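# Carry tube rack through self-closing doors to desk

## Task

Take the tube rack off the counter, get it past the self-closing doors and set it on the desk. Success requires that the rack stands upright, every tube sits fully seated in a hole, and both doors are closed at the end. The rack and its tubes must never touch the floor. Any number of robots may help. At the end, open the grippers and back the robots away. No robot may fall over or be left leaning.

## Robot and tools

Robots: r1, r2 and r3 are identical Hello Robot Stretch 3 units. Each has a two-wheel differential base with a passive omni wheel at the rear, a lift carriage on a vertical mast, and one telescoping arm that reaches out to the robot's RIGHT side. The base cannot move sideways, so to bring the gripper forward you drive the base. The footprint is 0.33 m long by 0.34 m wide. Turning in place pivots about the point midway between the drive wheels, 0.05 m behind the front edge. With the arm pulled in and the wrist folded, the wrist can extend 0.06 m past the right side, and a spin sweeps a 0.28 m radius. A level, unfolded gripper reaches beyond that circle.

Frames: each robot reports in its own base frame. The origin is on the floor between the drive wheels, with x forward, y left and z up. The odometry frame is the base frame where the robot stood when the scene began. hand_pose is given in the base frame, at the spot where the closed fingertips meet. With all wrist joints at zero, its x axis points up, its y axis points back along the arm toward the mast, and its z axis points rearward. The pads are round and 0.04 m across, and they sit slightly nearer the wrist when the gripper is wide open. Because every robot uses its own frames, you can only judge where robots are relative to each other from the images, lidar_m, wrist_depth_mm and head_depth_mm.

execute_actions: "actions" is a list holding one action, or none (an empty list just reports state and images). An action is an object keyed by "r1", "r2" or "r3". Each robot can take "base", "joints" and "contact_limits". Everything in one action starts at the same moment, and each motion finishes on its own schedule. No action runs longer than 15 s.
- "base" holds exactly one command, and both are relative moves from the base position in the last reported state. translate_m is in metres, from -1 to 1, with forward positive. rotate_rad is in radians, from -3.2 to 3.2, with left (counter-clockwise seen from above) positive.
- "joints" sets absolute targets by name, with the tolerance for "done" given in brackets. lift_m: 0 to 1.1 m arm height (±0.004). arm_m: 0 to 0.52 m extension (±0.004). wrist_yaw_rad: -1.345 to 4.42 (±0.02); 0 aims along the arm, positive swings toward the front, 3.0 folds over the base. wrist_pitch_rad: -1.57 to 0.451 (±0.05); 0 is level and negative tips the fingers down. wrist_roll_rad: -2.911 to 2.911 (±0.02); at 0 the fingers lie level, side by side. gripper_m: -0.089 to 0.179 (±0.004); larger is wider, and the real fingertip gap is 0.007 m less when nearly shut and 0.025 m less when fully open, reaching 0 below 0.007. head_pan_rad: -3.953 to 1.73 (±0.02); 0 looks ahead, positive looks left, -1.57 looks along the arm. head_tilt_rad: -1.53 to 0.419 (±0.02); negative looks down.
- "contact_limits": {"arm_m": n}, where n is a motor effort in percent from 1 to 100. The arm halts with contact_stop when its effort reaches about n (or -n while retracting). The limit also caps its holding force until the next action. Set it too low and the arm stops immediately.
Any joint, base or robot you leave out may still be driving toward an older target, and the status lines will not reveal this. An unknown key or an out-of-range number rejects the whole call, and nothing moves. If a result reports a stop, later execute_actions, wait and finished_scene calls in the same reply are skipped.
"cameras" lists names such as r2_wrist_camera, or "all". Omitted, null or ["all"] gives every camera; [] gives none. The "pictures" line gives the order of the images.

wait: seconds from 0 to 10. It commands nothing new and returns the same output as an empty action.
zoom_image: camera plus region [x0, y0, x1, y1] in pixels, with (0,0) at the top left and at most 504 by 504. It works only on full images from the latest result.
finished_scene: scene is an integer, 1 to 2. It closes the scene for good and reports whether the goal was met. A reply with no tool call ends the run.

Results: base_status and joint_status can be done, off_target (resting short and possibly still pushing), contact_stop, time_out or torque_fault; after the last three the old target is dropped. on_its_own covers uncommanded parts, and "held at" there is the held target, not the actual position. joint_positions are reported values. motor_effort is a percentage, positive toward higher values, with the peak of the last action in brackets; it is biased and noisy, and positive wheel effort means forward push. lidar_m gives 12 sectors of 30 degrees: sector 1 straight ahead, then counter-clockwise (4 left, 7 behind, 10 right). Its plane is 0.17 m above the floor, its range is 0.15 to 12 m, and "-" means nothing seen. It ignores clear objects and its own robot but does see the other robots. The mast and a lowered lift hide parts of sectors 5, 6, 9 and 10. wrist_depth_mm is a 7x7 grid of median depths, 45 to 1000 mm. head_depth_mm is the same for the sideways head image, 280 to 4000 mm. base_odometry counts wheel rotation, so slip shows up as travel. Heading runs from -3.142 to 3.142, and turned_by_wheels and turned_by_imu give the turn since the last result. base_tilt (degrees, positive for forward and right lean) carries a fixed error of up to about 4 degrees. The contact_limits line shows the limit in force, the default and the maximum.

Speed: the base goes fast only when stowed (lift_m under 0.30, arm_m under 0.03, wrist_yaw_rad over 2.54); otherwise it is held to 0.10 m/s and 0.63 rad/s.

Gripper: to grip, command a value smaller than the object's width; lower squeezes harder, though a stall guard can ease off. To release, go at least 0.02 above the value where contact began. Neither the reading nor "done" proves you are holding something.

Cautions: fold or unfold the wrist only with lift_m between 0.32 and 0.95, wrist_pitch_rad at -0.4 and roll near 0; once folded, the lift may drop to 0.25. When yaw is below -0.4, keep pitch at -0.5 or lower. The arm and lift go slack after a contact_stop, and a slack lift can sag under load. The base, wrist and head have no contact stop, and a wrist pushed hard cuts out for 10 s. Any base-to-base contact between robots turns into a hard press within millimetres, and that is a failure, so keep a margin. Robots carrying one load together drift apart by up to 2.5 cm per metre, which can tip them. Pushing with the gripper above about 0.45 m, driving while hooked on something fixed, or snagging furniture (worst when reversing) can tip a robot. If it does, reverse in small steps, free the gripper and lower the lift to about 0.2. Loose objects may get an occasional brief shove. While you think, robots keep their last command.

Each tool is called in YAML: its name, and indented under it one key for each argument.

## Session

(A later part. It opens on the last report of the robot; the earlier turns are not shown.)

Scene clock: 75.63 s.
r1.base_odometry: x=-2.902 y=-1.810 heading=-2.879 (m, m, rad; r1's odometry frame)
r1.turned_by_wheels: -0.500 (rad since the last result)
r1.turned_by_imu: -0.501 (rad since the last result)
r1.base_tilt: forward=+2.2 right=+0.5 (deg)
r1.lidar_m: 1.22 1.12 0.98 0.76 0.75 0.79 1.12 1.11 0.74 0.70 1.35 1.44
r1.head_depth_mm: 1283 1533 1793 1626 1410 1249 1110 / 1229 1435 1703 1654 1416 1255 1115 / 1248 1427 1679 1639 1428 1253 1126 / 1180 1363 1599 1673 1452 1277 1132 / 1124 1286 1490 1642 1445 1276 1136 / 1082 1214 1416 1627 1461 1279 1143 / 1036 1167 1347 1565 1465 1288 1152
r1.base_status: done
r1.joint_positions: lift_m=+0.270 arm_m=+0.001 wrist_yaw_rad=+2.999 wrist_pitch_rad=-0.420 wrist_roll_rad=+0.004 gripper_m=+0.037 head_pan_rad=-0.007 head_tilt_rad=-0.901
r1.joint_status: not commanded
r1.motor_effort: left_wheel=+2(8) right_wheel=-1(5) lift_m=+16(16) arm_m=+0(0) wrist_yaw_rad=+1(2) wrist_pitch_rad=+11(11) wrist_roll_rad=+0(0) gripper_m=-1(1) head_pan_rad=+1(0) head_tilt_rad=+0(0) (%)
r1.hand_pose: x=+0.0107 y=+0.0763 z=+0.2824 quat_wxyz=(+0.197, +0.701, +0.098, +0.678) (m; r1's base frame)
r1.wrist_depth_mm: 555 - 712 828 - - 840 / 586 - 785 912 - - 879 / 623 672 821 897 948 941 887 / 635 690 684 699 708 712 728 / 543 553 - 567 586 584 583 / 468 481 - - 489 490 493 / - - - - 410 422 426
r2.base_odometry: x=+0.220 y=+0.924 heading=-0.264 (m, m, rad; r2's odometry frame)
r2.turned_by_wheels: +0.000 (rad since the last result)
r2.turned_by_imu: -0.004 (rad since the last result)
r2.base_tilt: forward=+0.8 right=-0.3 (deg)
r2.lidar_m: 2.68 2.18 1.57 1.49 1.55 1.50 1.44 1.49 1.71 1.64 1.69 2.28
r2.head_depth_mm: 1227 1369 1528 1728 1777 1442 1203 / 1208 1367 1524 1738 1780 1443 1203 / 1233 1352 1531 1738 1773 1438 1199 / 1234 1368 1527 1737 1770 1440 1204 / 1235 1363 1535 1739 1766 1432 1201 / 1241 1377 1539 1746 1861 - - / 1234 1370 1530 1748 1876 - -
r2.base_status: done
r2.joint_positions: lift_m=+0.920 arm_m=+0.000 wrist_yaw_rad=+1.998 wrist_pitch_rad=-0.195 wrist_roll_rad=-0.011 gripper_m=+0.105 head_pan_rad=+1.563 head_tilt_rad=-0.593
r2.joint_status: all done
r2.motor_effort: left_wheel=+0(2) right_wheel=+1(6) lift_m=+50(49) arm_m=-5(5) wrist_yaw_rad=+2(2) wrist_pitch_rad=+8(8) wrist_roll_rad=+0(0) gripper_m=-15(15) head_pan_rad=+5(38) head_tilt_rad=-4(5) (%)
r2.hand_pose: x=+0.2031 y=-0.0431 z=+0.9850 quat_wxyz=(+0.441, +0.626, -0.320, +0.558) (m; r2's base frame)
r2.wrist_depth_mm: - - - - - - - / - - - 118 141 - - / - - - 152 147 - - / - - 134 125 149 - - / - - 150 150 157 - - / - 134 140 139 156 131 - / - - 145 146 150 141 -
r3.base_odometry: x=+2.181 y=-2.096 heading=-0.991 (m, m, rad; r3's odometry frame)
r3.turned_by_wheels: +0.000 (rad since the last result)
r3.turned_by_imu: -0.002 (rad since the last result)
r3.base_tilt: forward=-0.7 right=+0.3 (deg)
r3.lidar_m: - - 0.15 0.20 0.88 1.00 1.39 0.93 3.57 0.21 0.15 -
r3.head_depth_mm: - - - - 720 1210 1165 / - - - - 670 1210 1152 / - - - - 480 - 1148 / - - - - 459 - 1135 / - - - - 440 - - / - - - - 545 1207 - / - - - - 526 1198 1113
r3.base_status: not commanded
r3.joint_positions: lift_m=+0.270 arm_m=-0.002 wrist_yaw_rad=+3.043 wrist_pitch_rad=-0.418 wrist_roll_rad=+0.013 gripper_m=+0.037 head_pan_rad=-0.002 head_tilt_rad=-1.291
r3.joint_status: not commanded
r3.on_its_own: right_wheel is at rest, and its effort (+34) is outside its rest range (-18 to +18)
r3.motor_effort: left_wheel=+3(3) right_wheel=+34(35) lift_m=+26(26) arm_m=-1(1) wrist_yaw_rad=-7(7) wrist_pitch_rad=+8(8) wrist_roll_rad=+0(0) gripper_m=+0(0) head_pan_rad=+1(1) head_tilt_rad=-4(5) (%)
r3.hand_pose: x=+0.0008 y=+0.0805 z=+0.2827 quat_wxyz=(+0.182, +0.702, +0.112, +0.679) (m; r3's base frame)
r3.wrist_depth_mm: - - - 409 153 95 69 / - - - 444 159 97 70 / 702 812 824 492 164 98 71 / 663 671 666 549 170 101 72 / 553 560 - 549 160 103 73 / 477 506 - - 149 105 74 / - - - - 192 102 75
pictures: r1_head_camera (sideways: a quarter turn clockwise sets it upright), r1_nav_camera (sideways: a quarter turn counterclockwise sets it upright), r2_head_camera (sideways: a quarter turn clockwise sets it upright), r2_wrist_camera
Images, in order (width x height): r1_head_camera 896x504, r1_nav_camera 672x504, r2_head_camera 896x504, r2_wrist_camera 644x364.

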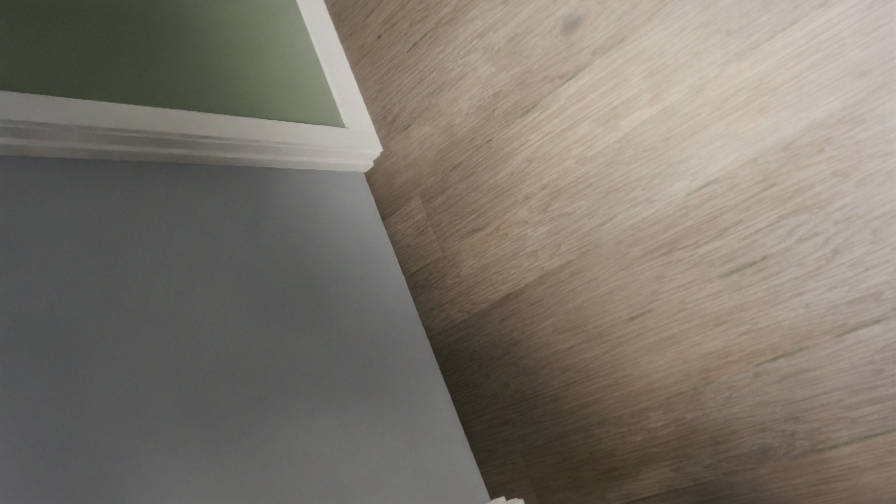

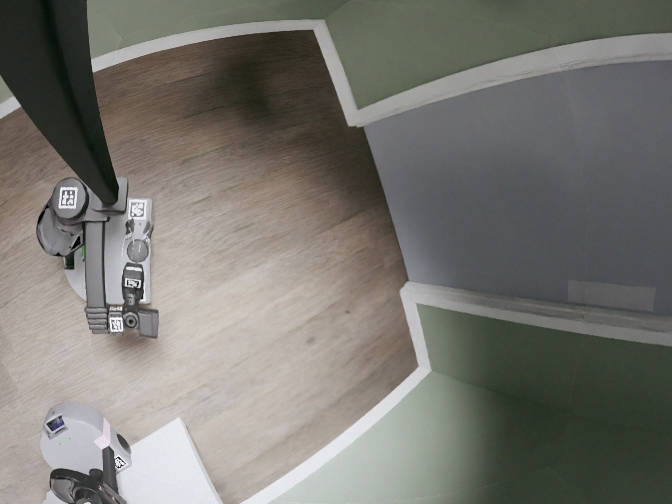

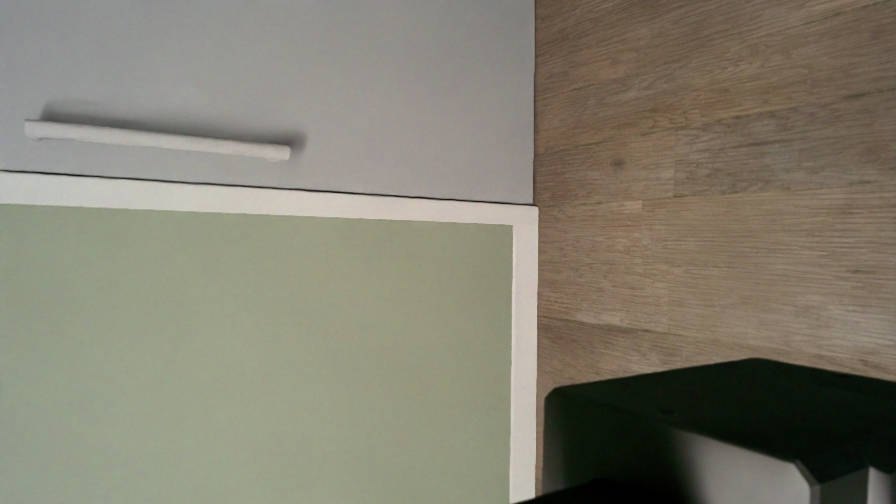

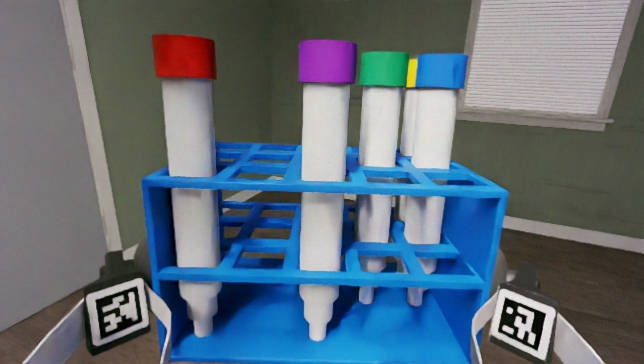

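execute_actions:
  actions:
    - {"r2":{"base":{"translate_m":0.38}},"r1":{"base":{"translate_m":0.68},"joints":{"head_tilt_rad":-1.3}}}
  cameras: []

execute_actions:
  actions:
    - {"r2":{"base":{"rotate_rad":1.57},"joints":{"head_pan_rad":0,"head_tilt_rad":-0.8}},"r1":{"base":{"rotate_rad":0.56}}}
  cameras: ["r1_head_camera","r1_nav_camera","r2_nav_camera"]

Scene clock: 80.93 s.
r1.base_odometry: x=-3.559 y=-1.986 heading=-2.879 (m, m, rad; r1's odometry frame)
r1.turned_by_wheels: +0.000 (rad since the last result)
r1.turned_by_imu: +0.001 (rad since the last result)
r1.base_tilt: forward=+2.1 right=+0.5 (deg)
r1.lidar_m: 0.58 0.58 0.62 0.79 1.04 1.10 1.62 1.14 0.90 1.08 1.06 0.69
r1.head_depth_mm: 749 1007 1368 1301 1231 1169 1097 / 787 979 1325 1319 1245 - 1089 / 759 971 1352 1332 1241 - - / 713 893 1210 1327 1254 - - / 667 827 1093 1317 1259 1205 - / 631 773 994 1313 1256 1200 - / 598 722 916 1241 1280 1197 1151
r1.base_status: done
r1.joint_positions: lift_m=+0.270 arm_m=+0.001 wrist_yaw_rad=+2.999 wrist_pitch_rad=-0.420 wrist_roll_rad=+0.004 gripper_m=+0.037 head_pan_rad=-0.007 head_tilt_rad=-1.285
r1.joint_status: all done
r1.motor_effort: left_wheel=+3(10) right_wheel=-1(4) lift_m=+16(15) arm_m=-1(0) wrist_yaw_rad=+2(2) wrist_pitch_rad=+11(10) wrist_roll_rad=+0(0) gripper_m=-1(1) head_pan_rad=-1(1) head_tilt_rad=-8(32) (%)
r1.hand_pose: x=+0.0107 y=+0.0763 z=+0.2824 quat_wxyz=(+0.197, +0.701, +0.098, +0.678) (m; r1's base frame)
r1.wrist_depth_mm: 749 - - 842 634 543 446 / 789 - - 904 684 567 463 / 817 851 897 852 731 597 477 / 668 670 696 704 722 621 506 / 548 568 - 565 579 578 521 / 464 476 - - 487 492 489 / - - - - 415 420 421
r2.base_odometry: x=+0.587 y=+0.825 heading=-0.264 (m, m, rad; r2's odometry frame)
r2.turned_by_wheels: +0.000 (rad since the last result)
r2.turned_by_imu: -0.002 (rad since the last result)
r2.base_tilt: forward=+0.8 right=-0.3 (deg)
r2.lidar_m: 2.31 2.20 1.58 1.51 1.56 1.89 1.82 1.89 1.70 1.63 1.68 2.26
r2.head_depth_mm: 1235 1374 1545 1747 1781 1437 1205 / 1236 1371 1535 1755 1776 1440 1200 / 1240 1368 1540 1741 1774 1427 1201 / 1241 1375 1541 1745 1764 1434 1202 / 1226 1354 1545 1754 1776 1439 1203 / 1242 1374 1539 1751 1888 - - / 1240 1372 1538 1759 1880 - -
r2.base_status: done
r2.joint_positions: lift_m=+0.920 arm_m=+0.000 wrist_yaw_rad=+1.998 wrist_pitch_rad=-0.195 wrist_roll_rad=-0.011 gripper_m=+0.105 head_pan_rad=+1.563 head_tilt_rad=-0.593
r2.joint_status: not commanded
r2.motor_effort: left_wheel=-1(0) right_wheel=+2(7) lift_m=+50(49) arm_m=-4(5) wrist_yaw_rad=+2(2) wrist_pitch_rad=+7(8) wrist_roll_rad=+0(0) gripper_m=-15(15) head_pan_rad=+5(5) head_tilt_rad=-4(4) (%)
r2.hand_pose: x=+0.2031 y=-0.0431 z=+0.9850 quat_wxyz=(+0.441, +0.626, -0.320, +0.558) (m; r2's base frame)
r2.wrist_depth_mm: - - - - - - - / - - - 118 141 - - / - - - 151 148 - - / - - 134 125 149 - - / - - 150 150 157 - - / - 134 140 139 156 131 - / - - 146 146 151 141 -
r3.base_odometry: x=+2.181 y=-2.096 heading=-0.991 (m, m, rad; r3's odometry frame)
r3.turned_by_wheels: +0.000 (rad since the last result)
r3.turned_by_imu: -0.001 (rad since the last result)
r3.base_tilt: forward=-0.8 right=+0.4 (deg)
r3.lidar_m: - - 0.15 0.20 1.90 1.42 1.38 0.93 3.57 0.21 0.15 -
r3.head_depth_mm: - - - - 720 1226 1164 / - - - - 672 1210 1161 / - - - - 479 - 1140 / - - - - 459 - 1137 / - - - - 440 - - / - - - - 545 1209 - / - - - - 525 1191 1115
r3.base_status: not commanded
r3.joint_positions: lift_m=+0.270 arm_m=-0.002 wrist_yaw_rad=+3.043 wrist_pitch_rad=-0.418 wrist_roll_rad=+0.013 gripper_m=+0.037 head_pan_rad=-0.002 head_tilt_rad=-1.291
r3.joint_status: not commanded
r3.on_its_own: right_wheel is at rest, and its effort (+35) is outside its rest range (-18 to +18)
r3.motor_effort: left_wheel=+3(3) right_wheel=+35(35) lift_m=+26(26) arm_m=-1(1) wrist_yaw_rad=-6(7) wrist_pitch_rad=+8(9) wrist_roll_rad=+0(0) gripper_m=+0(0) head_pan_rad=+1(1) head_tilt_rad=-4(5) (%)
r3.hand_pose: x=+0.0008 y=+0.0805 z=+0.2827 quat_wxyz=(+0.182, +0.702, +0.112, +0.679) (m; r3's base frame)
r3.wrist_depth_mm: - - - 407 154 95 69 / - - - 443 159 97 69 / 811 824 830 487 164 98 71 / 660 659 676 544 169 101 72 / 552 550 - 547 159 103 73 / 480 504 - - 150 105 74 / - - - - 192 102 75
pictures: none
No camera images: the call's "cameras" was empty. Leave "cameras" out to get every camera's image.

Scene clock: 84.37 s.
r1.base_odometry: x=-3.559 y=-1.986 heading=-2.319 (m, m, rad; r1's odometry frame)
r1.turned_by_wheels: +0.560 (rad since the last result)
r1.turned_by_imu: +0.560 (rad since the last result)
r1.base_tilt: forward=+2.2 right=+0.5 (deg)
r1.lidar_m: 0.58 0.62 0.82 1.04 1.12 1.69 1.04 0.90 1.07 1.06 0.69 0.58
r1.head_depth_mm: 624 786 1063 1309 1234 1154 1099 / 632 795 1085 1312 1238 - 1096 / 638 808 1096 1319 1248 - - / 645 819 1122 1324 1247 - - / 653 833 1147 1325 1262 1213 - / 662 845 1162 1354 1259 1189 - / 666 859 1113 1339 1268 1197 1148
r1.base_status: done
r1.joint_positions: lift_m=+0.270 arm_m=+0.001 wrist_yaw_rad=+2.999 wrist_pitch_rad=-0.420 wrist_roll_rad=+0.004 gripper_m=+0.037 head_pan_rad=-0.007 head_tilt_rad=-1.285
r1.joint_status: not commanded
r1.motor_effort: left_wheel=-3(8) right_wheel=+2(5) lift_m=+16(16) arm_m=-1(1) wrist_yaw_rad=+2(1) wrist_pitch_rad=+11(10) wrist_roll_rad=-1(0) gripper_m=+0(0) head_pan_rad=+0(1) head_tilt_rad=-8(8) (%)
r1.hand_pose: x=+0.0107 y=+0.0763 z=+0.2824 quat_wxyz=(+0.197, +0.701, +0.098, +0.678) (m; r1's base frame)
r1.wrist_depth_mm: 960 - 953 918 968 804 560 / - - - - - 819 549 / 858 856 904 926 933 804 549 / 661 684 691 697 716 699 604 / 549 543 - 566 581 578 584 / 466 481 - - 490 483 490 / - - - - 412 416 421
r2.base_odometry: x=+0.586 y=+0.825 heading=+1.306 (m, m, rad; r2's odometry frame)
r2.turned_by_wheels: +1.570 (rad since the last result)
r2.turned_by_imu: +1.581 (rad since the last result)
r2.base_tilt: forward=+0.8 right=-0.3 (deg)
r2.lidar_m: 1.51 1.56 1.89 1.82 1.89 1.71 1.63 1.68 2.26 2.31 2.19 1.58
r2.head_depth_mm: 1263 1451 1684 1833 301 1203 1115 / 1263 1449 1688 1812 315 321 1117 / 1267 1460 1707 1804 320 305 1120 / 1279 1462 1697 1794 1500 - 1095 / 1249 1464 1713 1805 1497 1302 1115 / 1275 1462 1709 1791 1500 1284 1111 / 1276 1469 1714 1805 1502 1276 1114
r2.base_status: done
r2.joint_positions: lift_m=+0.920 arm_m=+0.000 wrist_yaw_rad=+1.998 wrist_pitch_rad=-0.195 wrist_roll_rad=-0.011 gripper_m=+0.105 head_pan_rad=+0.007 head_tilt_rad=-0.790
r2.joint_status: all done
r2.motor_effort: left_wheel=-1(4) right_wheel=+2(5) lift_m=+50(50) arm_m=-5(5) wrist_yaw_rad=+2(2) wrist_pitch_rad=+8(8) wrist_roll_rad=+0(0) gripper_m=-15(15) head_pan_rad=-5(49) head_tilt_rad=-5(22) (%)
r2.hand_pose: x=+0.2031 y=-0.0431 z=+0.9850 quat_wxyz=(+0.441, +0.626, -0.320, +0.558) (m; r2's base frame)
r2.wrist_depth_mm: - - - - - - - / - - - 118 141 - - / - - - 152 147 - - / - - 134 125 149 - - / - - 150 150 156 - - / - 134 140 139 156 131 - / - - 145 147 150 141 -
r3.base_odometry: x=+2.181 y=-2.096 heading=-0.991 (m, m, rad; r3's odometry frame)
r3.turned_by_wheels: +0.000 (rad since the last result)
r3.turned_by_imu: -0.001 (rad since the last result)
r3.base_tilt: forward=-0.8 right=+0.4 (deg)
r3.lidar_m: - - 0.15 0.20 1.90 1.43 1.39 0.93 3.57 0.21 0.15 -
r3.head_depth_mm: - - - - 721 1217 1164 / - - - - 670 1215 1160 / - - - - 480 - 1146 / - - - - 459 - 1133 / - - - - 440 - - / - - - - 546 1204 - / - - - - 526 1192 1111
r3.base_status: not commanded
r3.joint_positions: lift_m=+0.270 arm_m=-0.002 wrist_yaw_rad=+3.043 wrist_pitch_rad=-0.418 wrist_roll_rad=+0.013 gripper_m=+0.037 head_pan_rad=-0.002 head_tilt_rad=-1.291
r3.joint_status: not commanded
r3.on_its_own: right_wheel is at rest, and its effort (+34) is outside its rest range (-18 to +18)
r3.motor_effort: left_wheel=+3(3) right_wheel=+34(35) lift_m=+26(26) arm_m=-1(1) wrist_yaw_rad=-6(7) wrist_pitch_rad=+8(9) wrist_roll_rad=-1(0) gripper_m=+0(1) head_pan_rad=+1(0) head_tilt_rad=-5(5) (%)
r3.hand_pose: x=+0.0008 y=+0.0805 z=+0.2827 quat_wxyz=(+0.182, +0.702, +0.112, +0.679) (m; r3's base frame)
r3.wrist_depth_mm: - - - 406 154 95 69 / - - - 451 159 97 70 / 812 812 843 484 164 99 71 / 675 660 669 544 170 100 72 / 555 555 - 541 159 103 73 / 475 502 - - 150 105 74 / - - - - 192 102 75
pictures: r1_head_camera (sideways: a quarter turn clockwise sets it upright), r1_nav_camera (sideways: a quarter turn counterclockwise sets it upright), r2_nav_camera (sideways: a quarter turn counterclockwise sets it upright)
Images, in order (width x height): r1_head_camera 896x504, r1_nav_camera 672x504, r2_nav_camera 672x504.

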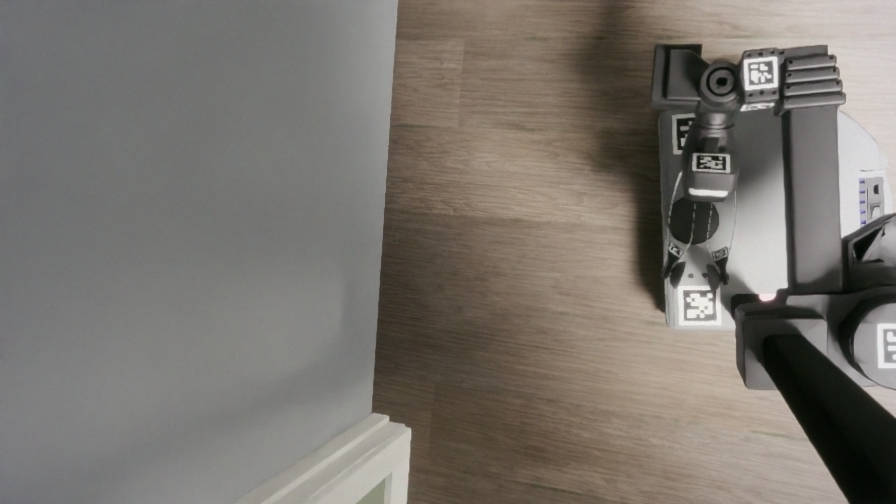

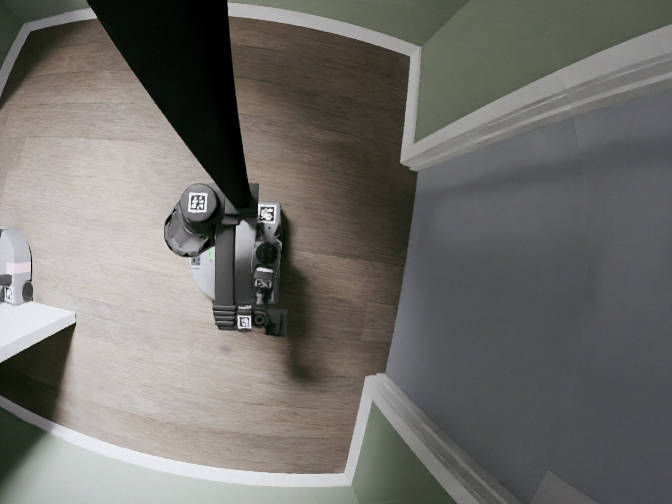

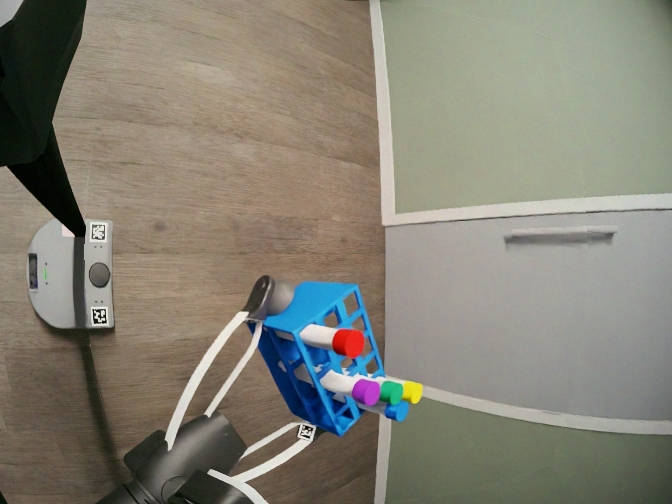

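execute_actions:
  actions:
    - {"r1":{"base":{"rotate_rad":-1.1}}}
  cameras: []

execute_actions:
  actions:
    - {"r1":{"base":{"translate_m":0.2}}}
  cameras: []

execute_actions:
  actions:
    - {"r1":{"base":{"rotate_rad":1.08}}}
  cameras: ["r1_nav_camera"]

execute_actions:
  actions:
    - {"r1":{"base":{"translate_m":0.75}}}
  cameras: ["r1_nav_camera"]

Scene clock: 89.63 s.
r1.base_odometry: x=-3.559 y=-1.986 heading=+2.864 (m, m, rad; r1's odometry frame)
r1.turned_by_wheels: -1.100 (rad since the last result)
r1.turned_by_imu: -1.100 (rad since the last result)
r1.base_tilt: forward=+2.1 right=+0.5 (deg)
r1.lidar_m: 0.69 0.59 0.58 0.61 0.77 1.04 1.10 1.58 1.14 0.90 1.08 1.06
r1.head_depth_mm: 1182 1421 1399 1315 1233 1162 1102 / 1264 1469 1405 1318 1239 - 1098 / 1248 1469 1395 1317 1239 - - / 1025 1260 1405 1329 1243 - - / 852 1024 1340 1327 1251 1207 - / 756 963 1185 1330 1260 1189 - / 744 854 994 1198 1274 1199 1157
r1.base_status: done
r1.joint_positions: lift_m=+0.270 arm_m=+0.001 wrist_yaw_rad=+2.999 wrist_pitch_rad=-0.420 wrist_roll_rad=+0.004 gripper_m=+0.037 head_pan_rad=-0.007 head_tilt_rad=-1.285
r1.joint_status: not commanded
r1.motor_effort: left_wheel=+2(10) right_wheel=-2(5) lift_m=+16(16) arm_m=-1(0) wrist_yaw_rad=+2(1) wrist_pitch_rad=+11(11) wrist_roll_rad=-1(1) gripper_m=+0(0) head_pan_rad=+1(1) head_tilt_rad=-8(8) (%)
r1.hand_pose: x=+0.0107 y=+0.0763 z=+0.2824 quat_wxyz=(+0.197, +0.701, +0.098, +0.678) (m; r1's base frame)
r1.wrist_depth_mm: 811 - 636 605 532 483 441 / 831 - 697 663 582 518 474 / 825 861 769 717 622 553 501 / 676 681 702 679 674 607 543 / 552 543 - 562 592 572 566 / 460 480 - - 490 484 494 / - - - - 408 414 421
r2.base_odometry: x=+0.586 y=+0.825 heading=+1.306 (m, m, rad; r2's odometry frame)
r2.turned_by_wheels: +0.000 (rad since the last result)
r2.turned_by_imu: -0.001 (rad since the last result)
r2.base_tilt: forward=+0.9 right=-0.3 (deg)
r2.lidar_m: 1.51 1.56 1.89 1.82 1.89 1.70 1.63 1.68 2.26 2.31 2.19 1.57
r2.head_depth_mm: 1260 1441 1684 1837 301 1202 1116 / 1266 1453 1686 1803 315 321 1117 / 1269 1446 1697 1813 321 305 1115 / 1276 1449 1703 1806 1500 - 1095 / 1248 1457 1713 1813 1502 1307 1116 / 1276 1469 1706 1811 1500 1282 1117 / 1280 1467 1717 1808 1495 1279 1113
r2.base_status: not commanded
r2.joint_positions: lift_m=+0.920 arm_m=+0.000 wrist_yaw_rad=+1.998 wrist_pitch_rad=-0.195 wrist_roll_rad=-0.011 gripper_m=+0.105 head_pan_rad=+0.007 head_tilt_rad=-0.790
r2.joint_status: not commanded
r2.motor_effort: left_wheel=+0(0) right_wheel=+2(2) lift_m=+49(50) arm_m=-5(5) wrist_yaw_rad=+2(2) wrist_pitch_rad=+8(8) wrist_roll_rad=+0(0) gripper_m=-15(15) head_pan_rad=-4(5) head_tilt_rad=-5(6) (%)
r2.hand_pose: x=+0.2031 y=-0.0431 z=+0.9850 quat_wxyz=(+0.441, +0.626, -0.320, +0.558) (m; r2's base frame)
r2.wrist_depth_mm: - - - - - - - / - - - 118 141 - - / - - - 151 147 - - / - - 134 125 149 - - / - - 151 149 157 - - / - 134 140 139 156 130 - / - - 145 146 151 141 -
r3.base_odometry: x=+2.181 y=-2.096 heading=-0.991 (m, m, rad; r3's odometry frame)
r3.turned_by_wheels: +0.000 (rad since the last result)
r3.turned_by_imu: -0.001 (rad since the last result)
r3.base_tilt: forward=-0.7 right=+0.4 (deg)
r3.lidar_m: - - 0.15 0.20 1.40 1.43 1.39 0.92 3.58 0.21 0.15 -
r3.head_depth_mm: - - - - 720 1218 1163 / - - - - 671 1220 1156 / - - - - 480 - 1142 / - - - - 459 - 1134 / - - - - 439 - - / - - - - 546 1209 - / - - - - 526 1192 1113
r3.base_status: not commanded
r3.joint_positions: lift_m=+0.270 arm_m=-0.002 wrist_yaw_rad=+3.043 wrist_pitch_rad=-0.418 wrist_roll_rad=+0.013 gripper_m=+0.037 head_pan_rad=-0.002 head_tilt_rad=-1.291
r3.joint_status: not commanded
r3.on_its_own: right_wheel is at rest, and its effort (+35) is outside its rest range (-18 to +18)
r3.motor_effort: left_wheel=+3(3) right_wheel=+35(35) lift_m=+26(26) arm_m=-1(1) wrist_yaw_rad=-7(6) wrist_pitch_rad=+8(9) wrist_roll_rad=-1(0) gripper_m=-1(0) head_pan_rad=+0(1) head_tilt_rad=-4(5) (%)
r3.hand_pose: x=+0.0008 y=+0.0805 z=+0.2827 quat_wxyz=(+0.182, +0.702, +0.112, +0.679) (m; r3's base frame)
r3.wrist_depth_mm: - - - 408 154 95 69 / - - - 448 159 97 70 / 823 795 818 485 165 99 71 / 669 672 660 558 170 101 72 / 552 558 - 544 159 103 73 / 468 505 - - 149 105 74 / - - - - 191 102 75
pictures: none
No camera images: the call's "cameras" was empty. Leave "cameras" out to get every camera's image.

Scene clock: 92.10 s.
r1.base_odometry: x=-3.752 y=-1.931 heading=+2.864 (m, m, rad; r1's odometry frame)
r1.turned_by_wheels: +0.000 (rad since the last result)
r1.turned_by_imu: +0.000 (rad since the last result)
r1.base_tilt: forward=+2.1 right=+0.5 (deg)
r1.lidar_m: 0.50 0.47 0.46 0.49 0.71 1.20 1.27 1.83 0.95 1.19 0.91 0.89
r1.head_depth_mm: 992 1212 1375 1296 1226 1170 1094 / 1056 1309 1397 1318 1236 - 1095 / 968 1267 1392 1321 1253 - - / 788 972 1294 1317 1253 - - / 664 785 979 1311 1260 1209 - / 560 667 905 1176 1256 1192 - / 518 665 796 951 1182 1197 1151
r1.base_status: done
r1.joint_positions: lift_m=+0.270 arm_m=+0.001 wrist_yaw_rad=+2.999 wrist_pitch_rad=-0.420 wrist_roll_rad=+0.004 gripper_m=+0.037 head_pan_rad=-0.007 head_tilt_rad=-1.285
r1.joint_status: not commanded
r1.motor_effort: left_wheel=+2(10) right_wheel=-1(4) lift_m=+16(16) arm_m=+0(0) wrist_yaw_rad=+2(2) wrist_pitch_rad=+11(10) wrist_roll_rad=+0(0) gripper_m=-1(0) head_pan_rad=+1(0) head_tilt_rad=-7(8) (%)
r1.hand_pose: x=+0.0107 y=+0.0763 z=+0.2824 quat_wxyz=(+0.197, +0.701, +0.098, +0.678) (m; r1's base frame)
r1.wrist_depth_mm: 682 - 563 492 437 401 367 / 776 - 619 541 475 427 385 / 814 764 682 589 523 457 412 / 679 674 706 637 561 496 442 / 553 557 - 571 586 541 475 / 464 485 - - 485 490 474 / - - - - 415 415 422
r2.base_odometry: x=+0.586 y=+0.825 heading=+1.306 (m, m, rad; r2's odometry frame)
r2.turned_by_wheels: +0.000 (rad since the last result)
r2.turned_by_imu: +0.000 (rad since the last result)
r2.base_tilt: forward=+0.9 right=-0.3 (deg)
r2.lidar_m: 1.51 1.56 1.89 1.82 1.89 1.70 1.63 1.68 2.26 2.31 2.18 1.58
r2.head_depth_mm: 1258 1438 1687 1848 301 1200 1119 / 1265 1452 1681 1804 316 321 1120 / 1271 1449 1698 1809 320 305 1114 / 1268 1453 1706 1801 1496 - 1095 / 1255 1447 1700 1800 1496 1304 1116 / 1275 1467 1710 1805 1496 1280 1115 / 1274 1473 1709 1808 1499 1281 1115
r2.base_status: not commanded
r2.joint_positions: lift_m=+0.920 arm_m=+0.000 wrist_yaw_rad=+1.998 wrist_pitch_rad=-0.195 wrist_roll_rad=-0.011 gripper_m=+0.105 head_pan_rad=+0.007 head_tilt_rad=-0.790
r2.joint_status: not commanded
r2.motor_effort: left_wheel=-1(1) right_wheel=+2(2) lift_m=+50(50) arm_m=-5(5) wrist_yaw_rad=+3(2) wrist_pitch_rad=+8(7) wrist_roll_rad=+0(0) gripper_m=-15(15) head_pan_rad=-5(4) head_tilt_rad=-5(5) (%)
r2.hand_pose: x=+0.2031 y=-0.0431 z=+0.9850 quat_wxyz=(+0.441, +0.626, -0.320, +0.558) (m; r2's base frame)
r2.wrist_depth_mm: - - - - - - - / - - - 118 141 - - / - - - 151 148 - - / - - 134 125 149 - - / - - 150 150 157 - - / - 134 140 139 156 131 - / - - 145 146 151 141 -
r3.base_odometry: x=+2.181 y=-2.096 heading=-0.991 (m, m, rad; r3's odometry frame)
r3.turned_by_wheels: +0.000 (rad since the last result)
r3.turned_by_imu: +0.000 (rad since the last result)
r3.base_tilt: forward=-0.7 right=+0.3 (deg)
r3.lidar_m: - - 0.15 0.20 1.90 1.43 1.39 0.92 3.56 0.21 0.15 -
r3.head_depth_mm: - - - - 722 1217 1164 / - - - - 671 1217 1160 / - - - - 480 - 1148 / - - - - 459 - 1129 / - - - - 440 - - / - - - - 546 1204 - / - - - - 526 1194 1123
r3.base_status: not commanded
r3.joint_positions: lift_m=+0.270 arm_m=-0.002 wrist_yaw_rad=+3.043 wrist_pitch_rad=-0.418 wrist_roll_rad=+0.013 gripper_m=+0.037 head_pan_rad=-0.002 head_tilt_rad=-1.291
r3.joint_status: not commanded
r3.on_its_own: right_wheel is at rest, and its effort (+36) is outside its rest range (-18 to +18)
r3.motor_effort: left_wheel=+3(3) right_wheel=+36(35) lift_m=+26(26) arm_m=-1(1) wrist_yaw_rad=-7(6) wrist_pitch_rad=+9(9) wrist_roll_rad=+0(0) gripper_m=+0(0) head_pan_rad=+2(1) head_tilt_rad=-4(5) (%)
r3.hand_pose: x=+0.0008 y=+0.0805 z=+0.2827 quat_wxyz=(+0.182, +0.702, +0.112, +0.679) (m; r3's base frame)
r3.wrist_depth_mm: - - - 407 154 95 69 / - - - 441 159 97 70 / 832 804 828 488 164 99 71 / 659 664 668 547 170 101 72 / 555 554 - 544 159 103 73 / 477 502 - - 149 105 74 / - - - - 192 102 75
pictures: none
No camera images: the call's "cameras" was empty. Leave "cameras" out to get every camera's image.

Scene clock: 94.10 s.
r1.base_odometry: x=-3.752 y=-1.931 heading=-2.339 (m, m, rad; r1's odometry frame)
r1.turned_by_wheels: +1.080 (rad since the last result)
r1.turned_by_imu: +1.080 (rad since the last result)
r1.base_tilt: forward=+2.1 right=+0.5 (deg)
r1.lidar_m: 0.46 0.50 0.73 1.20 1.29 1.92 0.95 1.15 0.91 0.89 0.49 0.47
r1.head_depth_mm: 497 629 850 1201 1232 1162 1096 / 503 635 859 1276 1243 - 1096 / 507 642 875 1284 1242 - - / 511 648 887 1291 1247 - - / 516 654 901 1315 1251 1198 - / 520 664 914 1318 1268 1190 - / 524 672 931 1321 1267 1201 1148
r1.base_status: done
r1.joint_positions: lift_m=+0.270 arm_m=+0.001 wrist_yaw_rad=+2.999 wrist_pitch_rad=-0.420 wrist_roll_rad=+0.004 gripper_m=+0.037 head_pan_rad=-0.007 head_tilt_rad=-1.285
r1.joint_status: not commanded
r1.motor_effort: left_wheel=-3(8) right_wheel=+2(7) lift_m=+16(15) arm_m=+0(0) wrist_yaw_rad=+2(2) wrist_pitch_rad=+10(10) wrist_roll_rad=-1(0) gripper_m=+1(1) head_pan_rad=-1(0) head_tilt_rad=-7(8) (%)
r1.hand_pose: x=+0.0107 y=+0.0762 z=+0.2824 quat_wxyz=(+0.197, +0.701, +0.098, +0.678) (m; r1's base frame)
r1.wrist_depth_mm: - - - - - 618 507 / - - - - - 656 506 / 862 854 910 912 878 683 504 / 668 663 690 711 699 682 510 / 548 553 - 570 577 582 505 / 463 487 - - 487 490 471 / - - - - 413 418 423
r2.base_odometry: x=+0.586 y=+0.825 heading=+1.306 (m, m, rad; r2's odometry frame)
r2.turned_by_wheels: +0.000 (rad since the last result)
r2.turned_by_imu: +0.000 (rad since the last result)
r2.base_tilt: forward=+0.9 right=-0.3 (deg)
r2.lidar_m: 1.51 1.56 1.89 1.82 1.89 1.70 1.63 1.68 2.27 2.31 2.19 1.58
r2.head_depth_mm: 1259 1441 1689 1841 301 1203 1114 / 1266 1442 1699 1803 315 321 1115 / 1268 1464 1697 1806 320 305 1112 / 1272 1457 1709 1806 1498 - 1089 / 1250 1457 1710 1808 1505 1304 1118 / 1278 1458 1714 1806 1493 1278 1117 / 1280 1474 1707 1797 1501 1275 1112
r2.base_status: not commanded
r2.joint_positions: lift_m=+0.920 arm_m=+0.000 wrist_yaw_rad=+1.998 wrist_pitch_rad=-0.195 wrist_roll_rad=-0.011 gripper_m=+0.105 head_pan_rad=+0.007 head_tilt_rad=-0.790
r2.joint_status: not commanded
r2.motor_effort: left_wheel=-2(2) right_wheel=+2(2) lift_m=+50(50) arm_m=-5(5) wrist_yaw_rad=+3(2) wrist_pitch_rad=+8(8) wrist_roll_rad=+0(0) gripper_m=-15(15) head_pan_rad=-5(5) head_tilt_rad=-5(6) (%)
r2.hand_pose: x=+0.2031 y=-0.0431 z=+0.9850 quat_wxyz=(+0.441, +0.626, -0.320, +0.558) (m; r2's base frame)
r2.wrist_depth_mm: - - - - - - - / - - - 118 142 - - / - - - 152 148 - - / - - 134 125 149 - - / - - 150 150 157 - - / - 134 140 139 156 131 - / - - 146 147 150 141 -
r3.base_odometry: x=+2.181 y=-2.096 heading=-0.991 (m, m, rad; r3's odometry frame)
r3.turned_by_wheels: +0.000 (rad since the last result)
r3.turned_by_imu: +0.000 (rad since the last result)
r3.base_tilt: forward=-0.8 right=+0.3 (deg)
r3.lidar_m: - - 0.15 0.20 1.91 1.43 1.39 0.92 3.58 0.21 0.15 -
r3.head_depth_mm: - - - - 722 1221 1164 / - - - - 670 1220 1156 / - - - - 480 - 1146 / - - - - 460 - 1132 / - - - - 441 - - / - - - - 545 1204 - / - - - - 525 1190 1110
r3.base_status: not commanded
r3.joint_positions: lift_m=+0.270 arm_m=-0.002 wrist_yaw_rad=+3.043 wrist_pitch_rad=-0.418 wrist_roll_rad=+0.013 gripper_m=+0.037 head_pan_rad=-0.002 head_tilt_rad=-1.291
r3.joint_status: not commanded
r3.on_its_own: right_wheel is at rest, and its effort (+35) is outside its rest range (-18 to +18)
r3.motor_effort: left_wheel=+3(3) right_wheel=+35(35) lift_m=+27(26) arm_m=-1(1) wrist_yaw_rad=-6(6) wrist_pitch_rad=+8(8) wrist_roll_rad=+0(0) gripper_m=+0(0) head_pan_rad=+1(1) head_tilt_rad=-4(4) (%)
r3.hand_pose: x=+0.0008 y=+0.0805 z=+0.2827 quat_wxyz=(+0.182, +0.702, +0.112, +0.679) (m; r3's base frame)
r3.wrist_depth_mm: - - - 406 153 95 69 / - - - 451 159 96 70 / 831 813 838 492 164 98 71 / 654 669 669 543 170 101 72 / 556 554 - 542 159 103 73 / 470 502 - - 149 105 74 / - - - - 192 102 75
pictures: r1_nav_camera (sideways: a quarter turn counterclockwise sets it upright)
Images, in order (width x height): r1_nav_camera 672x504.

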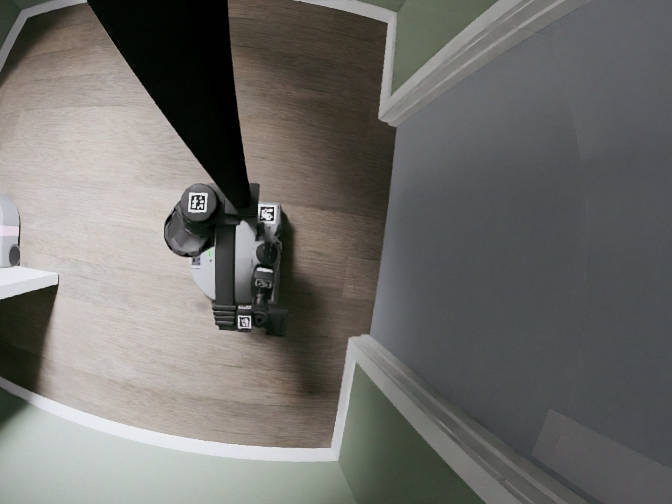

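Scene clock: 98.20 s.
r1.base_odometry: x=-4.272 y=-2.471 heading=-2.338 (m, m, rad; r1's odometry frame)
r1.turned_by_wheels: +0.001 (rad since the last result)
r1.turned_by_imu: +0.142 (rad since the last result)
r1.base_tilt: forward=+2.1 right=+0.5 (deg)
r1.lidar_m: - - 0.15 0.20 1.33 2.27 1.50 1.10 0.35 0.21 0.15 -
r1.head_depth_mm: - - - - 397 1167 1093 / - - - - 363 - 1097 / - - - - - - - / - - - - - - - / - - - - - 1180 - / - - - - - 1186 - / - - - - - 1183 1153
r1.base_status: translate_m off_target (by the wheels' count: +0.7497 of +0.7500)
r1.joint_positions: lift_m=+0.270 arm_m=+0.001 wrist_yaw_rad=+2.999 wrist_pitch_rad=-0.419 wrist_roll_rad=+0.005 gripper_m=+0.037 head_pan_rad=-0.007 head_tilt_rad=-1.290
r1.joint_status: not commanded
r1.on_its_own: left_wheel is at rest, and its effort (+55) is outside its rest range (-18 to +18)
r1.motor_effort: left_wheel=+55(93) right_wheel=+9(52) lift_m=+19(22) arm_m=+0(2) wrist_yaw_rad=+2(16) wrist_pitch_rad=+10(12) wrist_roll_rad=-2(2) gripper_m=+0(0) head_pan_rad=+0(1) head_tilt_rad=-5(8) (%)
r1.hand_pose: x=+0.0107 y=+0.0764 z=+0.2825 quat_wxyz=(+0.197, +0.702, +0.097, +0.678) (m; r1's base frame)
r1.wrist_depth_mm: - - - 346 133 83 60 / - - - 376 136 84 61 / 884 864 867 398 139 85 61 / 669 678 693 426 144 86 62 / 557 554 - 521 135 87 62 / 463 481 - - 125 89 63 / - - - - 172 90 64
r2.base_odometry: x=+0.586 y=+0.825 heading=+1.306 (m, m, rad; r2's odometry frame)
r2.turned_by_wheels: +0.000 (rad since the last result)
r2.turned_by_imu: -0.001 (rad since the last result)
r2.base_tilt: forward=+0.9 right=-0.3 (deg)
r2.lidar_m: 1.30 1.56 1.89 1.82 1.89 1.70 1.63 1.68 2.27 2.31 2.20 1.50
r2.head_depth_mm: 1193 1379 1648 1816 301 1200 1117 / 1163 1349 1595 1764 315 321 1118 / 1134 1306 1536 1764 321 305 1116 / 1111 1276 1492 1698 1492 - 1095 / 1061 1270 1566 1753 1498 1302 1115 / 1277 1463 1709 1802 1502 1275 1116 / 1276 1469 1715 1790 1496 1278 1112
r2.base_status: not commanded
r2.joint_positions: lift_m=+0.920 arm_m=+0.000 wrist_yaw_rad=+1.998 wrist_pitch_rad=-0.195 wrist_roll_rad=-0.011 gripper_m=+0.105 head_pan_rad=+0.007 head_tilt_rad=-0.790
r2.joint_status: not commanded
r2.motor_effort: left_wheel=-1(1) right_wheel=+2(2) lift_m=+50(50) arm_m=-5(5) wrist_yaw_rad=+2(2) wrist_pitch_rad=+8(8) wrist_roll_rad=+0(0) gripper_m=-15(15) head_pan_rad=-4(4) head_tilt_rad=-5(6) (%)
r2.hand_pose: x=+0.2031 y=-0.0431 z=+0.9850 quat_wxyz=(+0.441, +0.626, -0.320, +0.558) (m; r2's base frame)
r2.wrist_depth_mm: - - - - - - - / - - - 118 141 - - / - - - 151 148 - - / - - 134 125 149 - - / - - 150 150 156 - - / - 134 140 138 156 131 - / - - 145 147 150 141 -
r3.base_odometry: x=+2.181 y=-2.096 heading=-0.991 (m, m, rad; r3's odometry frame)
r3.turned_by_wheels: +0.000 (rad since the last result)
r3.turned_by_imu: -0.001 (rad since the last result)
r3.base_tilt: forward=-0.7 right=+0.3 (deg)
r3.lidar_m: - - 0.15 0.20 1.90 1.43 1.38 0.93 3.55 0.21 0.15 -
r3.head_depth_mm: - - - - 721 1218 1164 / - - - - 670 1221 1157 / - - - - 480 - 1144 / - - - - 459 - 1131 / - - - - 440 - - / - - - - 545 1205 - / - - - - 526 1193 1120
r3.base_status: not commanded
r3.joint_positions: lift_m=+0.270 arm_m=-0.002 wrist_yaw_rad=+3.043 wrist_pitch_rad=-0.418 wrist_roll_rad=+0.013 gripper_m=+0.037 head_pan_rad=-0.002 head_tilt_rad=-1.291
r3.joint_status: not commanded
r3.on_its_own: right_wheel is at rest, and its effort (+35) is outside its rest range (-18 to +18)
r3.motor_effort: left_wheel=+3(3) right_wheel=+35(35) lift_m=+26(26) arm_m=-1(1) wrist_yaw_rad=-7(6) wrist_pitch_rad=+8(8) wrist_roll_rad=+0(0) gripper_m=+0(0) head_pan_rad=+2(1) head_tilt_rad=-4(4) (%)
r3.hand_pose: x=+0.0008 y=+0.0805 z=+0.2827 quat_wxyz=(+0.182, +0.702, +0.112, +0.679) (m; r3's base frame)
r3.wrist_depth_mm: - - - 409 154 95 69 / - - - 442 159 97 70 / 842 807 832 481 164 99 71 / 657 663 665 544 169 101 72 / 552 548 - 550 159 103 73 / 479 507 - - 149 105 74 / - - - - 191 102 75
pictures: r1_nav_camera (sideways: a quarter turn counterclockwise sets it upright)
Images, in order (width x height): r1_nav_camera 672x504.

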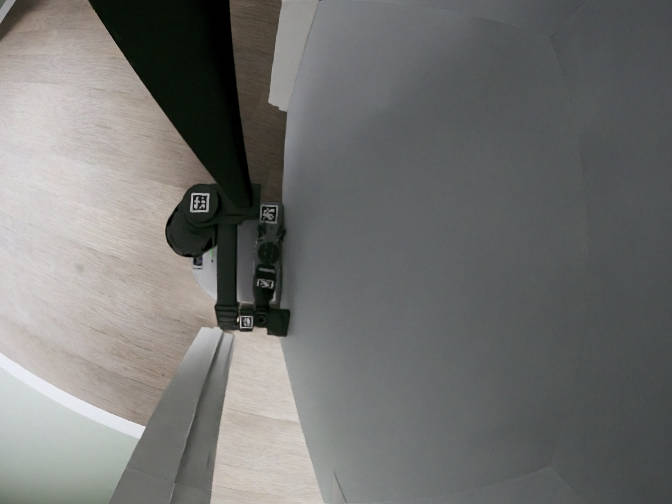

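Open. Continue.

execute_actions:
  actions:
    - {"r1":{"base":{"translate_m":0.4}}}
  cameras: ["r1_nav_camera"]

execute_actions:
  actions:
    - {"r1":{"base":{"translate_m":0.45}}}
  cameras: ["r1_nav_camera","r2_nav_camera","r2_head_camera"]

Scene clock: 101.37 s.
r1.base_odometry: x=-4.549 y=-2.759 heading=-2.337 (m, m, rad; r1's odometry frame)
r1.turned_by_wheels: +0.001 (rad since the last result)
r1.turned_by_imu: +0.364 (rad since the last result)
r1.base_tilt: forward=+2.1 right=+0.5 (deg)
r1.lidar_m: - - 0.15 0.20 1.70 1.70 0.56 0.48 1.36 0.21 0.15 -
r1.head_depth_mm: - - - - 392 1167 1096 / - - - - 425 - 1089 / - - - - - - - / - - - - - - - / - - - - - 1186 - / - - - - - 1187 - / - - - - - 1184 1155
r1.base_status: translate_m off_target (by the wheels' count: +0.3997 of +0.4000)
r1.joint_positions: lift_m=+0.270 arm_m=+0.001 wrist_yaw_rad=+3.000 wrist_pitch_rad=-0.419 wrist_roll_rad=+0.005 gripper_m=+0.037 head_pan_rad=-0.006 head_tilt_rad=-1.290
r1.joint_status: not commanded
r1.on_its_own: left_wheel is at rest, and its effort (+63) is outside its rest range (-18 to +18)
r1.motor_effort: left_wheel=+63(77) right_wheel=+5(54) lift_m=+19(23) arm_m=-1(2) wrist_yaw_rad=+0(9) wrist_pitch_rad=+10(11) wrist_roll_rad=-1(1) gripper_m=+1(0) head_pan_rad=-2(2) head_tilt_rad=-5(6) (%)
r1.hand_pose: x=+0.0105 y=+0.0764 z=+0.2825 quat_wxyz=(+0.196, +0.702, +0.097, +0.678) (m; r1's base frame)
r1.wrist_depth_mm: - - - 352 134 83 60 / - - - 377 137 84 61 / 854 851 895 404 140 85 61 / 669 672 702 435 144 87 62 / 552 548 - 522 135 88 63 / 465 486 - - 126 89 63 / - - - - 172 90 64
r2.base_odometry: x=+0.586 y=+0.825 heading=+1.306 (m, m, rad; r2's odometry frame)
r2.turned_by_wheels: +0.000 (rad since the last result)
r2.turned_by_imu: -0.001 (rad since the last result)
r2.base_tilt: forward=+0.9 right=-0.4 (deg)
r2.lidar_m: 0.99 1.56 1.89 1.82 1.89 1.70 1.63 1.68 2.26 2.31 2.19 1.34
r2.head_depth_mm: 1049 1252 1536 1794 301 1205 1112 / 968 1133 1371 1631 315 321 1114 / 877 1024 1232 1515 321 305 1116 / 836 962 1124 1366 1499 - 1094 / 1364 2640 1798 1805 1501 1307 1116 / 1275 1464 1719 1804 1495 1282 1113 / 1278 1468 1714 1813 1500 1279 1109
r2.base_status: not commanded
r2.joint_positions: lift_m=+0.920 arm_m=+0.000 wrist_yaw_rad=+1.998 wrist_pitch_rad=-0.195 wrist_roll_rad=-0.011 gripper_m=+0.105 head_pan_rad=+0.007 head_tilt_rad=-0.790
r2.joint_status: not commanded
r2.motor_effort: left_wheel=-1(1) right_wheel=+2(2) lift_m=+50(50) arm_m=-5(5) wrist_yaw_rad=+1(2) wrist_pitch_rad=+8(8) wrist_roll_rad=+0(0) gripper_m=-15(15) head_pan_rad=-4(4) head_tilt_rad=-5(5) (%)
r2.hand_pose: x=+0.2031 y=-0.0431 z=+0.9850 quat_wxyz=(+0.441, +0.626, -0.320, +0.558) (m; r2's base frame)
r2.wrist_depth_mm: - - - - 850 891 978 / - - - 118 142 935 - / - - - 152 147 - - / - - 134 125 149 - - / - - 151 149 156 - - / - 134 140 139 156 131 - / - - 146 146 151 141 -
r3.base_odometry: x=+2.181 y=-2.096 heading=-0.991 (m, m, rad; r3's odometry frame)
r3.turned_by_wheels: +0.000 (rad since the last result)
r3.turned_by_imu: -0.001 (rad since the last result)
r3.base_tilt: forward=-0.7 right=+0.4 (deg)
r3.lidar_m: - - 0.15 0.20 1.91 1.43 1.39 0.93 3.57 0.21 0.15 -
r3.head_depth_mm: - - - - 723 1222 1163 / - - - - 672 1218 1156 / - - - - 479 - 1151 / - - - - 459 - 1132 / - - - - 440 - - / - - - - 544 1206 - / - - - - 525 1191 1115
r3.base_status: not commanded
r3.joint_positions: lift_m=+0.270 arm_m=-0.002 wrist_yaw_rad=+3.043 wrist_pitch_rad=-0.418 wrist_roll_rad=+0.013 gripper_m=+0.037 head_pan_rad=-0.002 head_tilt_rad=-1.291
r3.joint_status: not commanded
r3.on_its_own: right_wheel is at rest, and its effort (+36) is outside its rest range (-18 to +18)
r3.motor_effort: left_wheel=+3(3) right_wheel=+36(35) lift_m=+27(26) arm_m=-1(1) wrist_yaw_rad=-6(6) wrist_pitch_rad=+9(8) wrist_roll_rad=+0(0) gripper_m=+0(0) head_pan_rad=+1(1) head_tilt_rad=-4(4) (%)
r3.hand_pose: x=+0.0008 y=+0.0805 z=+0.2827 quat_wxyz=(+0.182, +0.702, +0.112, +0.679) (m; r3's base frame)
r3.wrist_depth_mm: - - - 408 154 95 69 / - - - 446 158 96 70 / 838 803 810 488 164 98 71 / 653 670 671 545 170 101 72 / 560 550 - 544 159 103 73 / 472 504 - - 150 105 74 / - - - - 193 102 75
pictures: r1_nav_camera (sideways: a quarter turn counterclockwise sets it upright)
Images, in order (width x height): r1_nav_camera 672x504.

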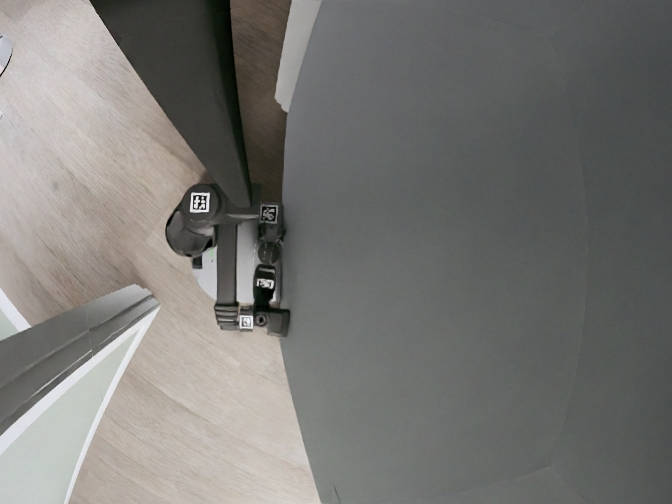

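Scene clock: 104.93 s.
r1.base_odometry: x=-4.861 y=-3.084 heading=-2.336 (m, m, rad; r1's odometry frame)
r1.turned_by_wheels: +0.001 (rad since the last result)
r1.turned_by_imu: +0.500 (rad since the last result)
r1.base_tilt: forward=+2.1 right=+0.5 (deg)
r1.lidar_m: - - 0.15 0.19 1.94 1.63 0.77 2.19 2.36 1.13 0.15 -
r1.head_depth_mm: - - - - 577 1160 1101 / - - - - 482 - 1093 / - - - - 454 - - / - - - - 431 - - / - - - - 372 1185 - / - - - - 364 1170 - / - - - - - 1185 1152
r1.base_status: translate_m off_target (by the wheels' count: +0.4499 of +0.4500)
r1.joint_positions: lift_m=+0.270 arm_m=+0.001 wrist_yaw_rad=+3.000 wrist_pitch_rad=-0.419 wrist_roll_rad=+0.005 gripper_m=+0.037 head_pan_rad=-0.006 head_tilt_rad=-1.291
r1.joint_status: not commanded
r1.on_its_own: left_wheel is at rest, and its effort (+32) is outside its rest range (-18 to +18)
r1.motor_effort: left_wheel=+32(88) right_wheel=+0(47) lift_m=+19(20) arm_m=-1(2) wrist_yaw_rad=+0(10) wrist_pitch_rad=+10(11) wrist_roll_rad=-1(1) gripper_m=+0(1) head_pan_rad=+0(0) head_tilt_rad=-5(7) (%)
r1.hand_pose: x=+0.0105 y=+0.0764 z=+0.2825 quat_wxyz=(+0.196, +0.702, +0.097, +0.678) (m; r1's base frame)
r1.wrist_depth_mm: - - - 289 145 97 73 / - - - 312 150 99 74 / 877 835 891 334 155 101 76 / 683 673 697 364 162 104 77 / 553 554 - 477 158 107 78 / 464 488 - - 149 110 80 / - - - - 201 112 82
r2.base_odometry: x=+0.586 y=+0.825 heading=+1.306 (m, m, rad; r2's odometry frame)
r2.turned_by_wheels: +0.000 (rad since the last result)
r2.turned_by_imu: -0.001 (rad since the last result)
r2.base_tilt: forward=+0.9 right=-0.3 (deg)
r2.lidar_m: 1.52 1.55 1.89 1.82 1.88 1.70 1.63 1.68 2.26 2.31 2.19 0.74
r2.head_depth_mm: 3204 2785 1704 1207 301 1204 1114 / 3431 3055 1397 1454 315 321 1118 / - 3055 2283 1764 321 305 1119 / 3825 3031 2276 1803 1497 - 1095 / 3174 2654 1798 1804 1501 1303 1118 / 1275 1465 1705 1804 1497 1272 1114 / 1285 1459 1709 1804 1504 1279 1115
r2.base_status: not commanded
r2.joint_positions: lift_m=+0.920 arm_m=+0.000 wrist_yaw_rad=+1.998 wrist_pitch_rad=-0.195 wrist_roll_rad=-0.011 gripper_m=+0.105 head_pan_rad=+0.007 head_tilt_rad=-0.790
r2.joint_status: not commanded
r2.motor_effort: left_wheel=-2(1) right_wheel=+2(2) lift_m=+49(50) arm_m=-5(5) wrist_yaw_rad=+2(2) wrist_pitch_rad=+8(8) wrist_roll_rad=+0(0) gripper_m=-15(15) head_pan_rad=-4(5) head_tilt_rad=-6(6) (%)
r2.hand_pose: x=+0.2031 y=-0.0431 z=+0.9850 quat_wxyz=(+0.441, +0.626, -0.320, +0.558) (m; r2's base frame)
r2.wrist_depth_mm: - - - - - - - / - - - 118 142 - - / - - - 152 148 - - / - - 134 125 150 - - / - - 150 150 156 - - / - 134 140 139 156 131 - / - - 145 147 150 141 -
r3.base_odometry: x=+2.181 y=-2.096 heading=-0.991 (m, m, rad; r3's odometry frame)
r3.turned_by_wheels: +0.000 (rad since the last result)
r3.turned_by_imu: -0.001 (rad since the last result)
r3.base_tilt: forward=-0.8 right=+0.3 (deg)
r3.lidar_m: - - 0.15 0.20 1.90 1.43 1.39 0.92 3.58 0.21 0.15 -
r3.head_depth_mm: - - - - 720 1227 1157 / - - - - 672 1207 1150 / - - - - 481 - 1147 / - - - - 460 - 1132 / - - - - 439 - - / - - - - 545 1209 - / - - - - 525 1188 1112
r3.base_status: not commanded
r3.joint_positions: lift_m=+0.270 arm_m=-0.002 wrist_yaw_rad=+3.043 wrist_pitch_rad=-0.418 wrist_roll_rad=+0.013 gripper_m=+0.037 head_pan_rad=-0.002 head_tilt_rad=-1.291
r3.joint_status: not commanded
r3.on_its_own: right_wheel is at rest, and its effort (+36) is outside its rest range (-18 to +18)
r3.motor_effort: left_wheel=+3(3) right_wheel=+36(35) lift_m=+27(26) arm_m=-1(1) wrist_yaw_rad=-6(6) wrist_pitch_rad=+9(8) wrist_roll_rad=+0(0) gripper_m=-1(0) head_pan_rad=+0(1) head_tilt_rad=-5(4) (%)
r3.hand_pose: x=+0.0008 y=+0.0805 z=+0.2827 quat_wxyz=(+0.182, +0.702, +0.112, +0.679) (m; r3's base frame)
r3.wrist_depth_mm: - - - 406 154 95 69 / - - - 442 158 97 70 / 810 797 836 482 164 98 70 / 655 666 667 554 171 101 72 / 555 558 - 550 159 103 73 / 481 502 - - 150 105 74 / - - - - 192 102 75
pictures: r1_nav_camera (sideways: a quarter turn counterclockwise sets it upright), r2_head_camera (sideways: a quarter turn clockwise sets it upright), r2_nav_camera (sideways: a quarter turn counterclockwise sets it upright)
Images, in order (width x height): r1_nav_camera 672x504, r2_head_camera 896x504, r2_nav_camera 672x504.

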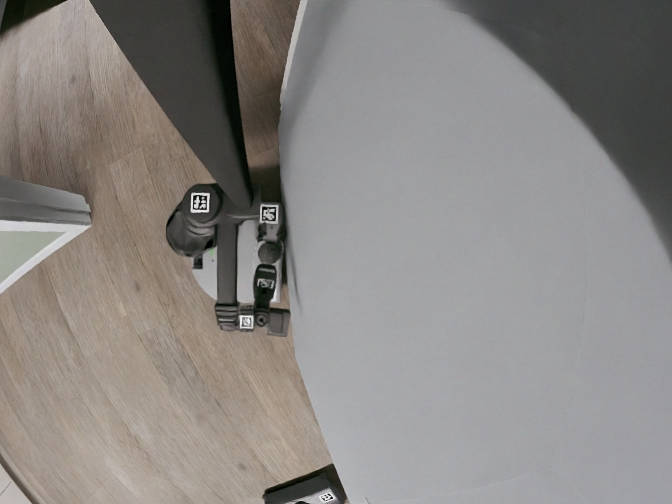

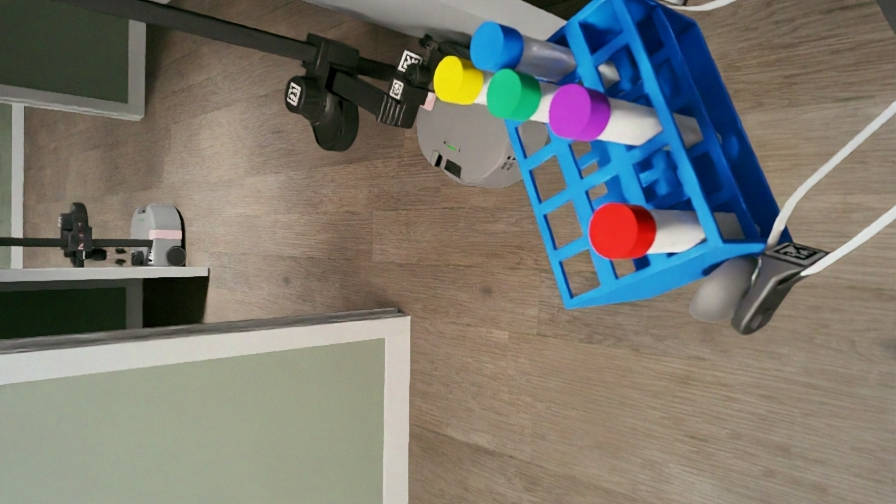

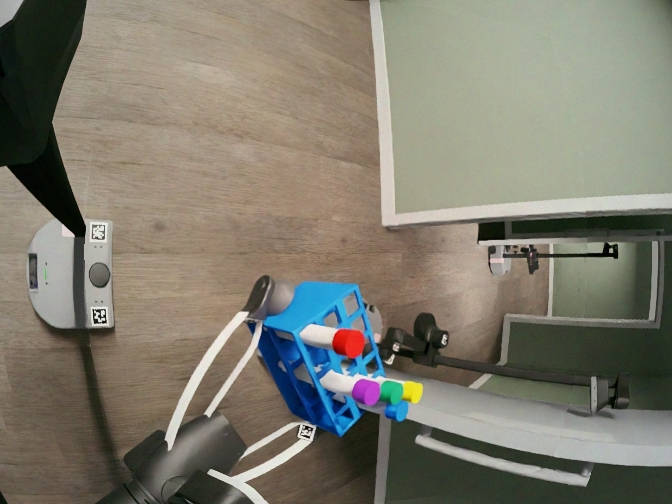

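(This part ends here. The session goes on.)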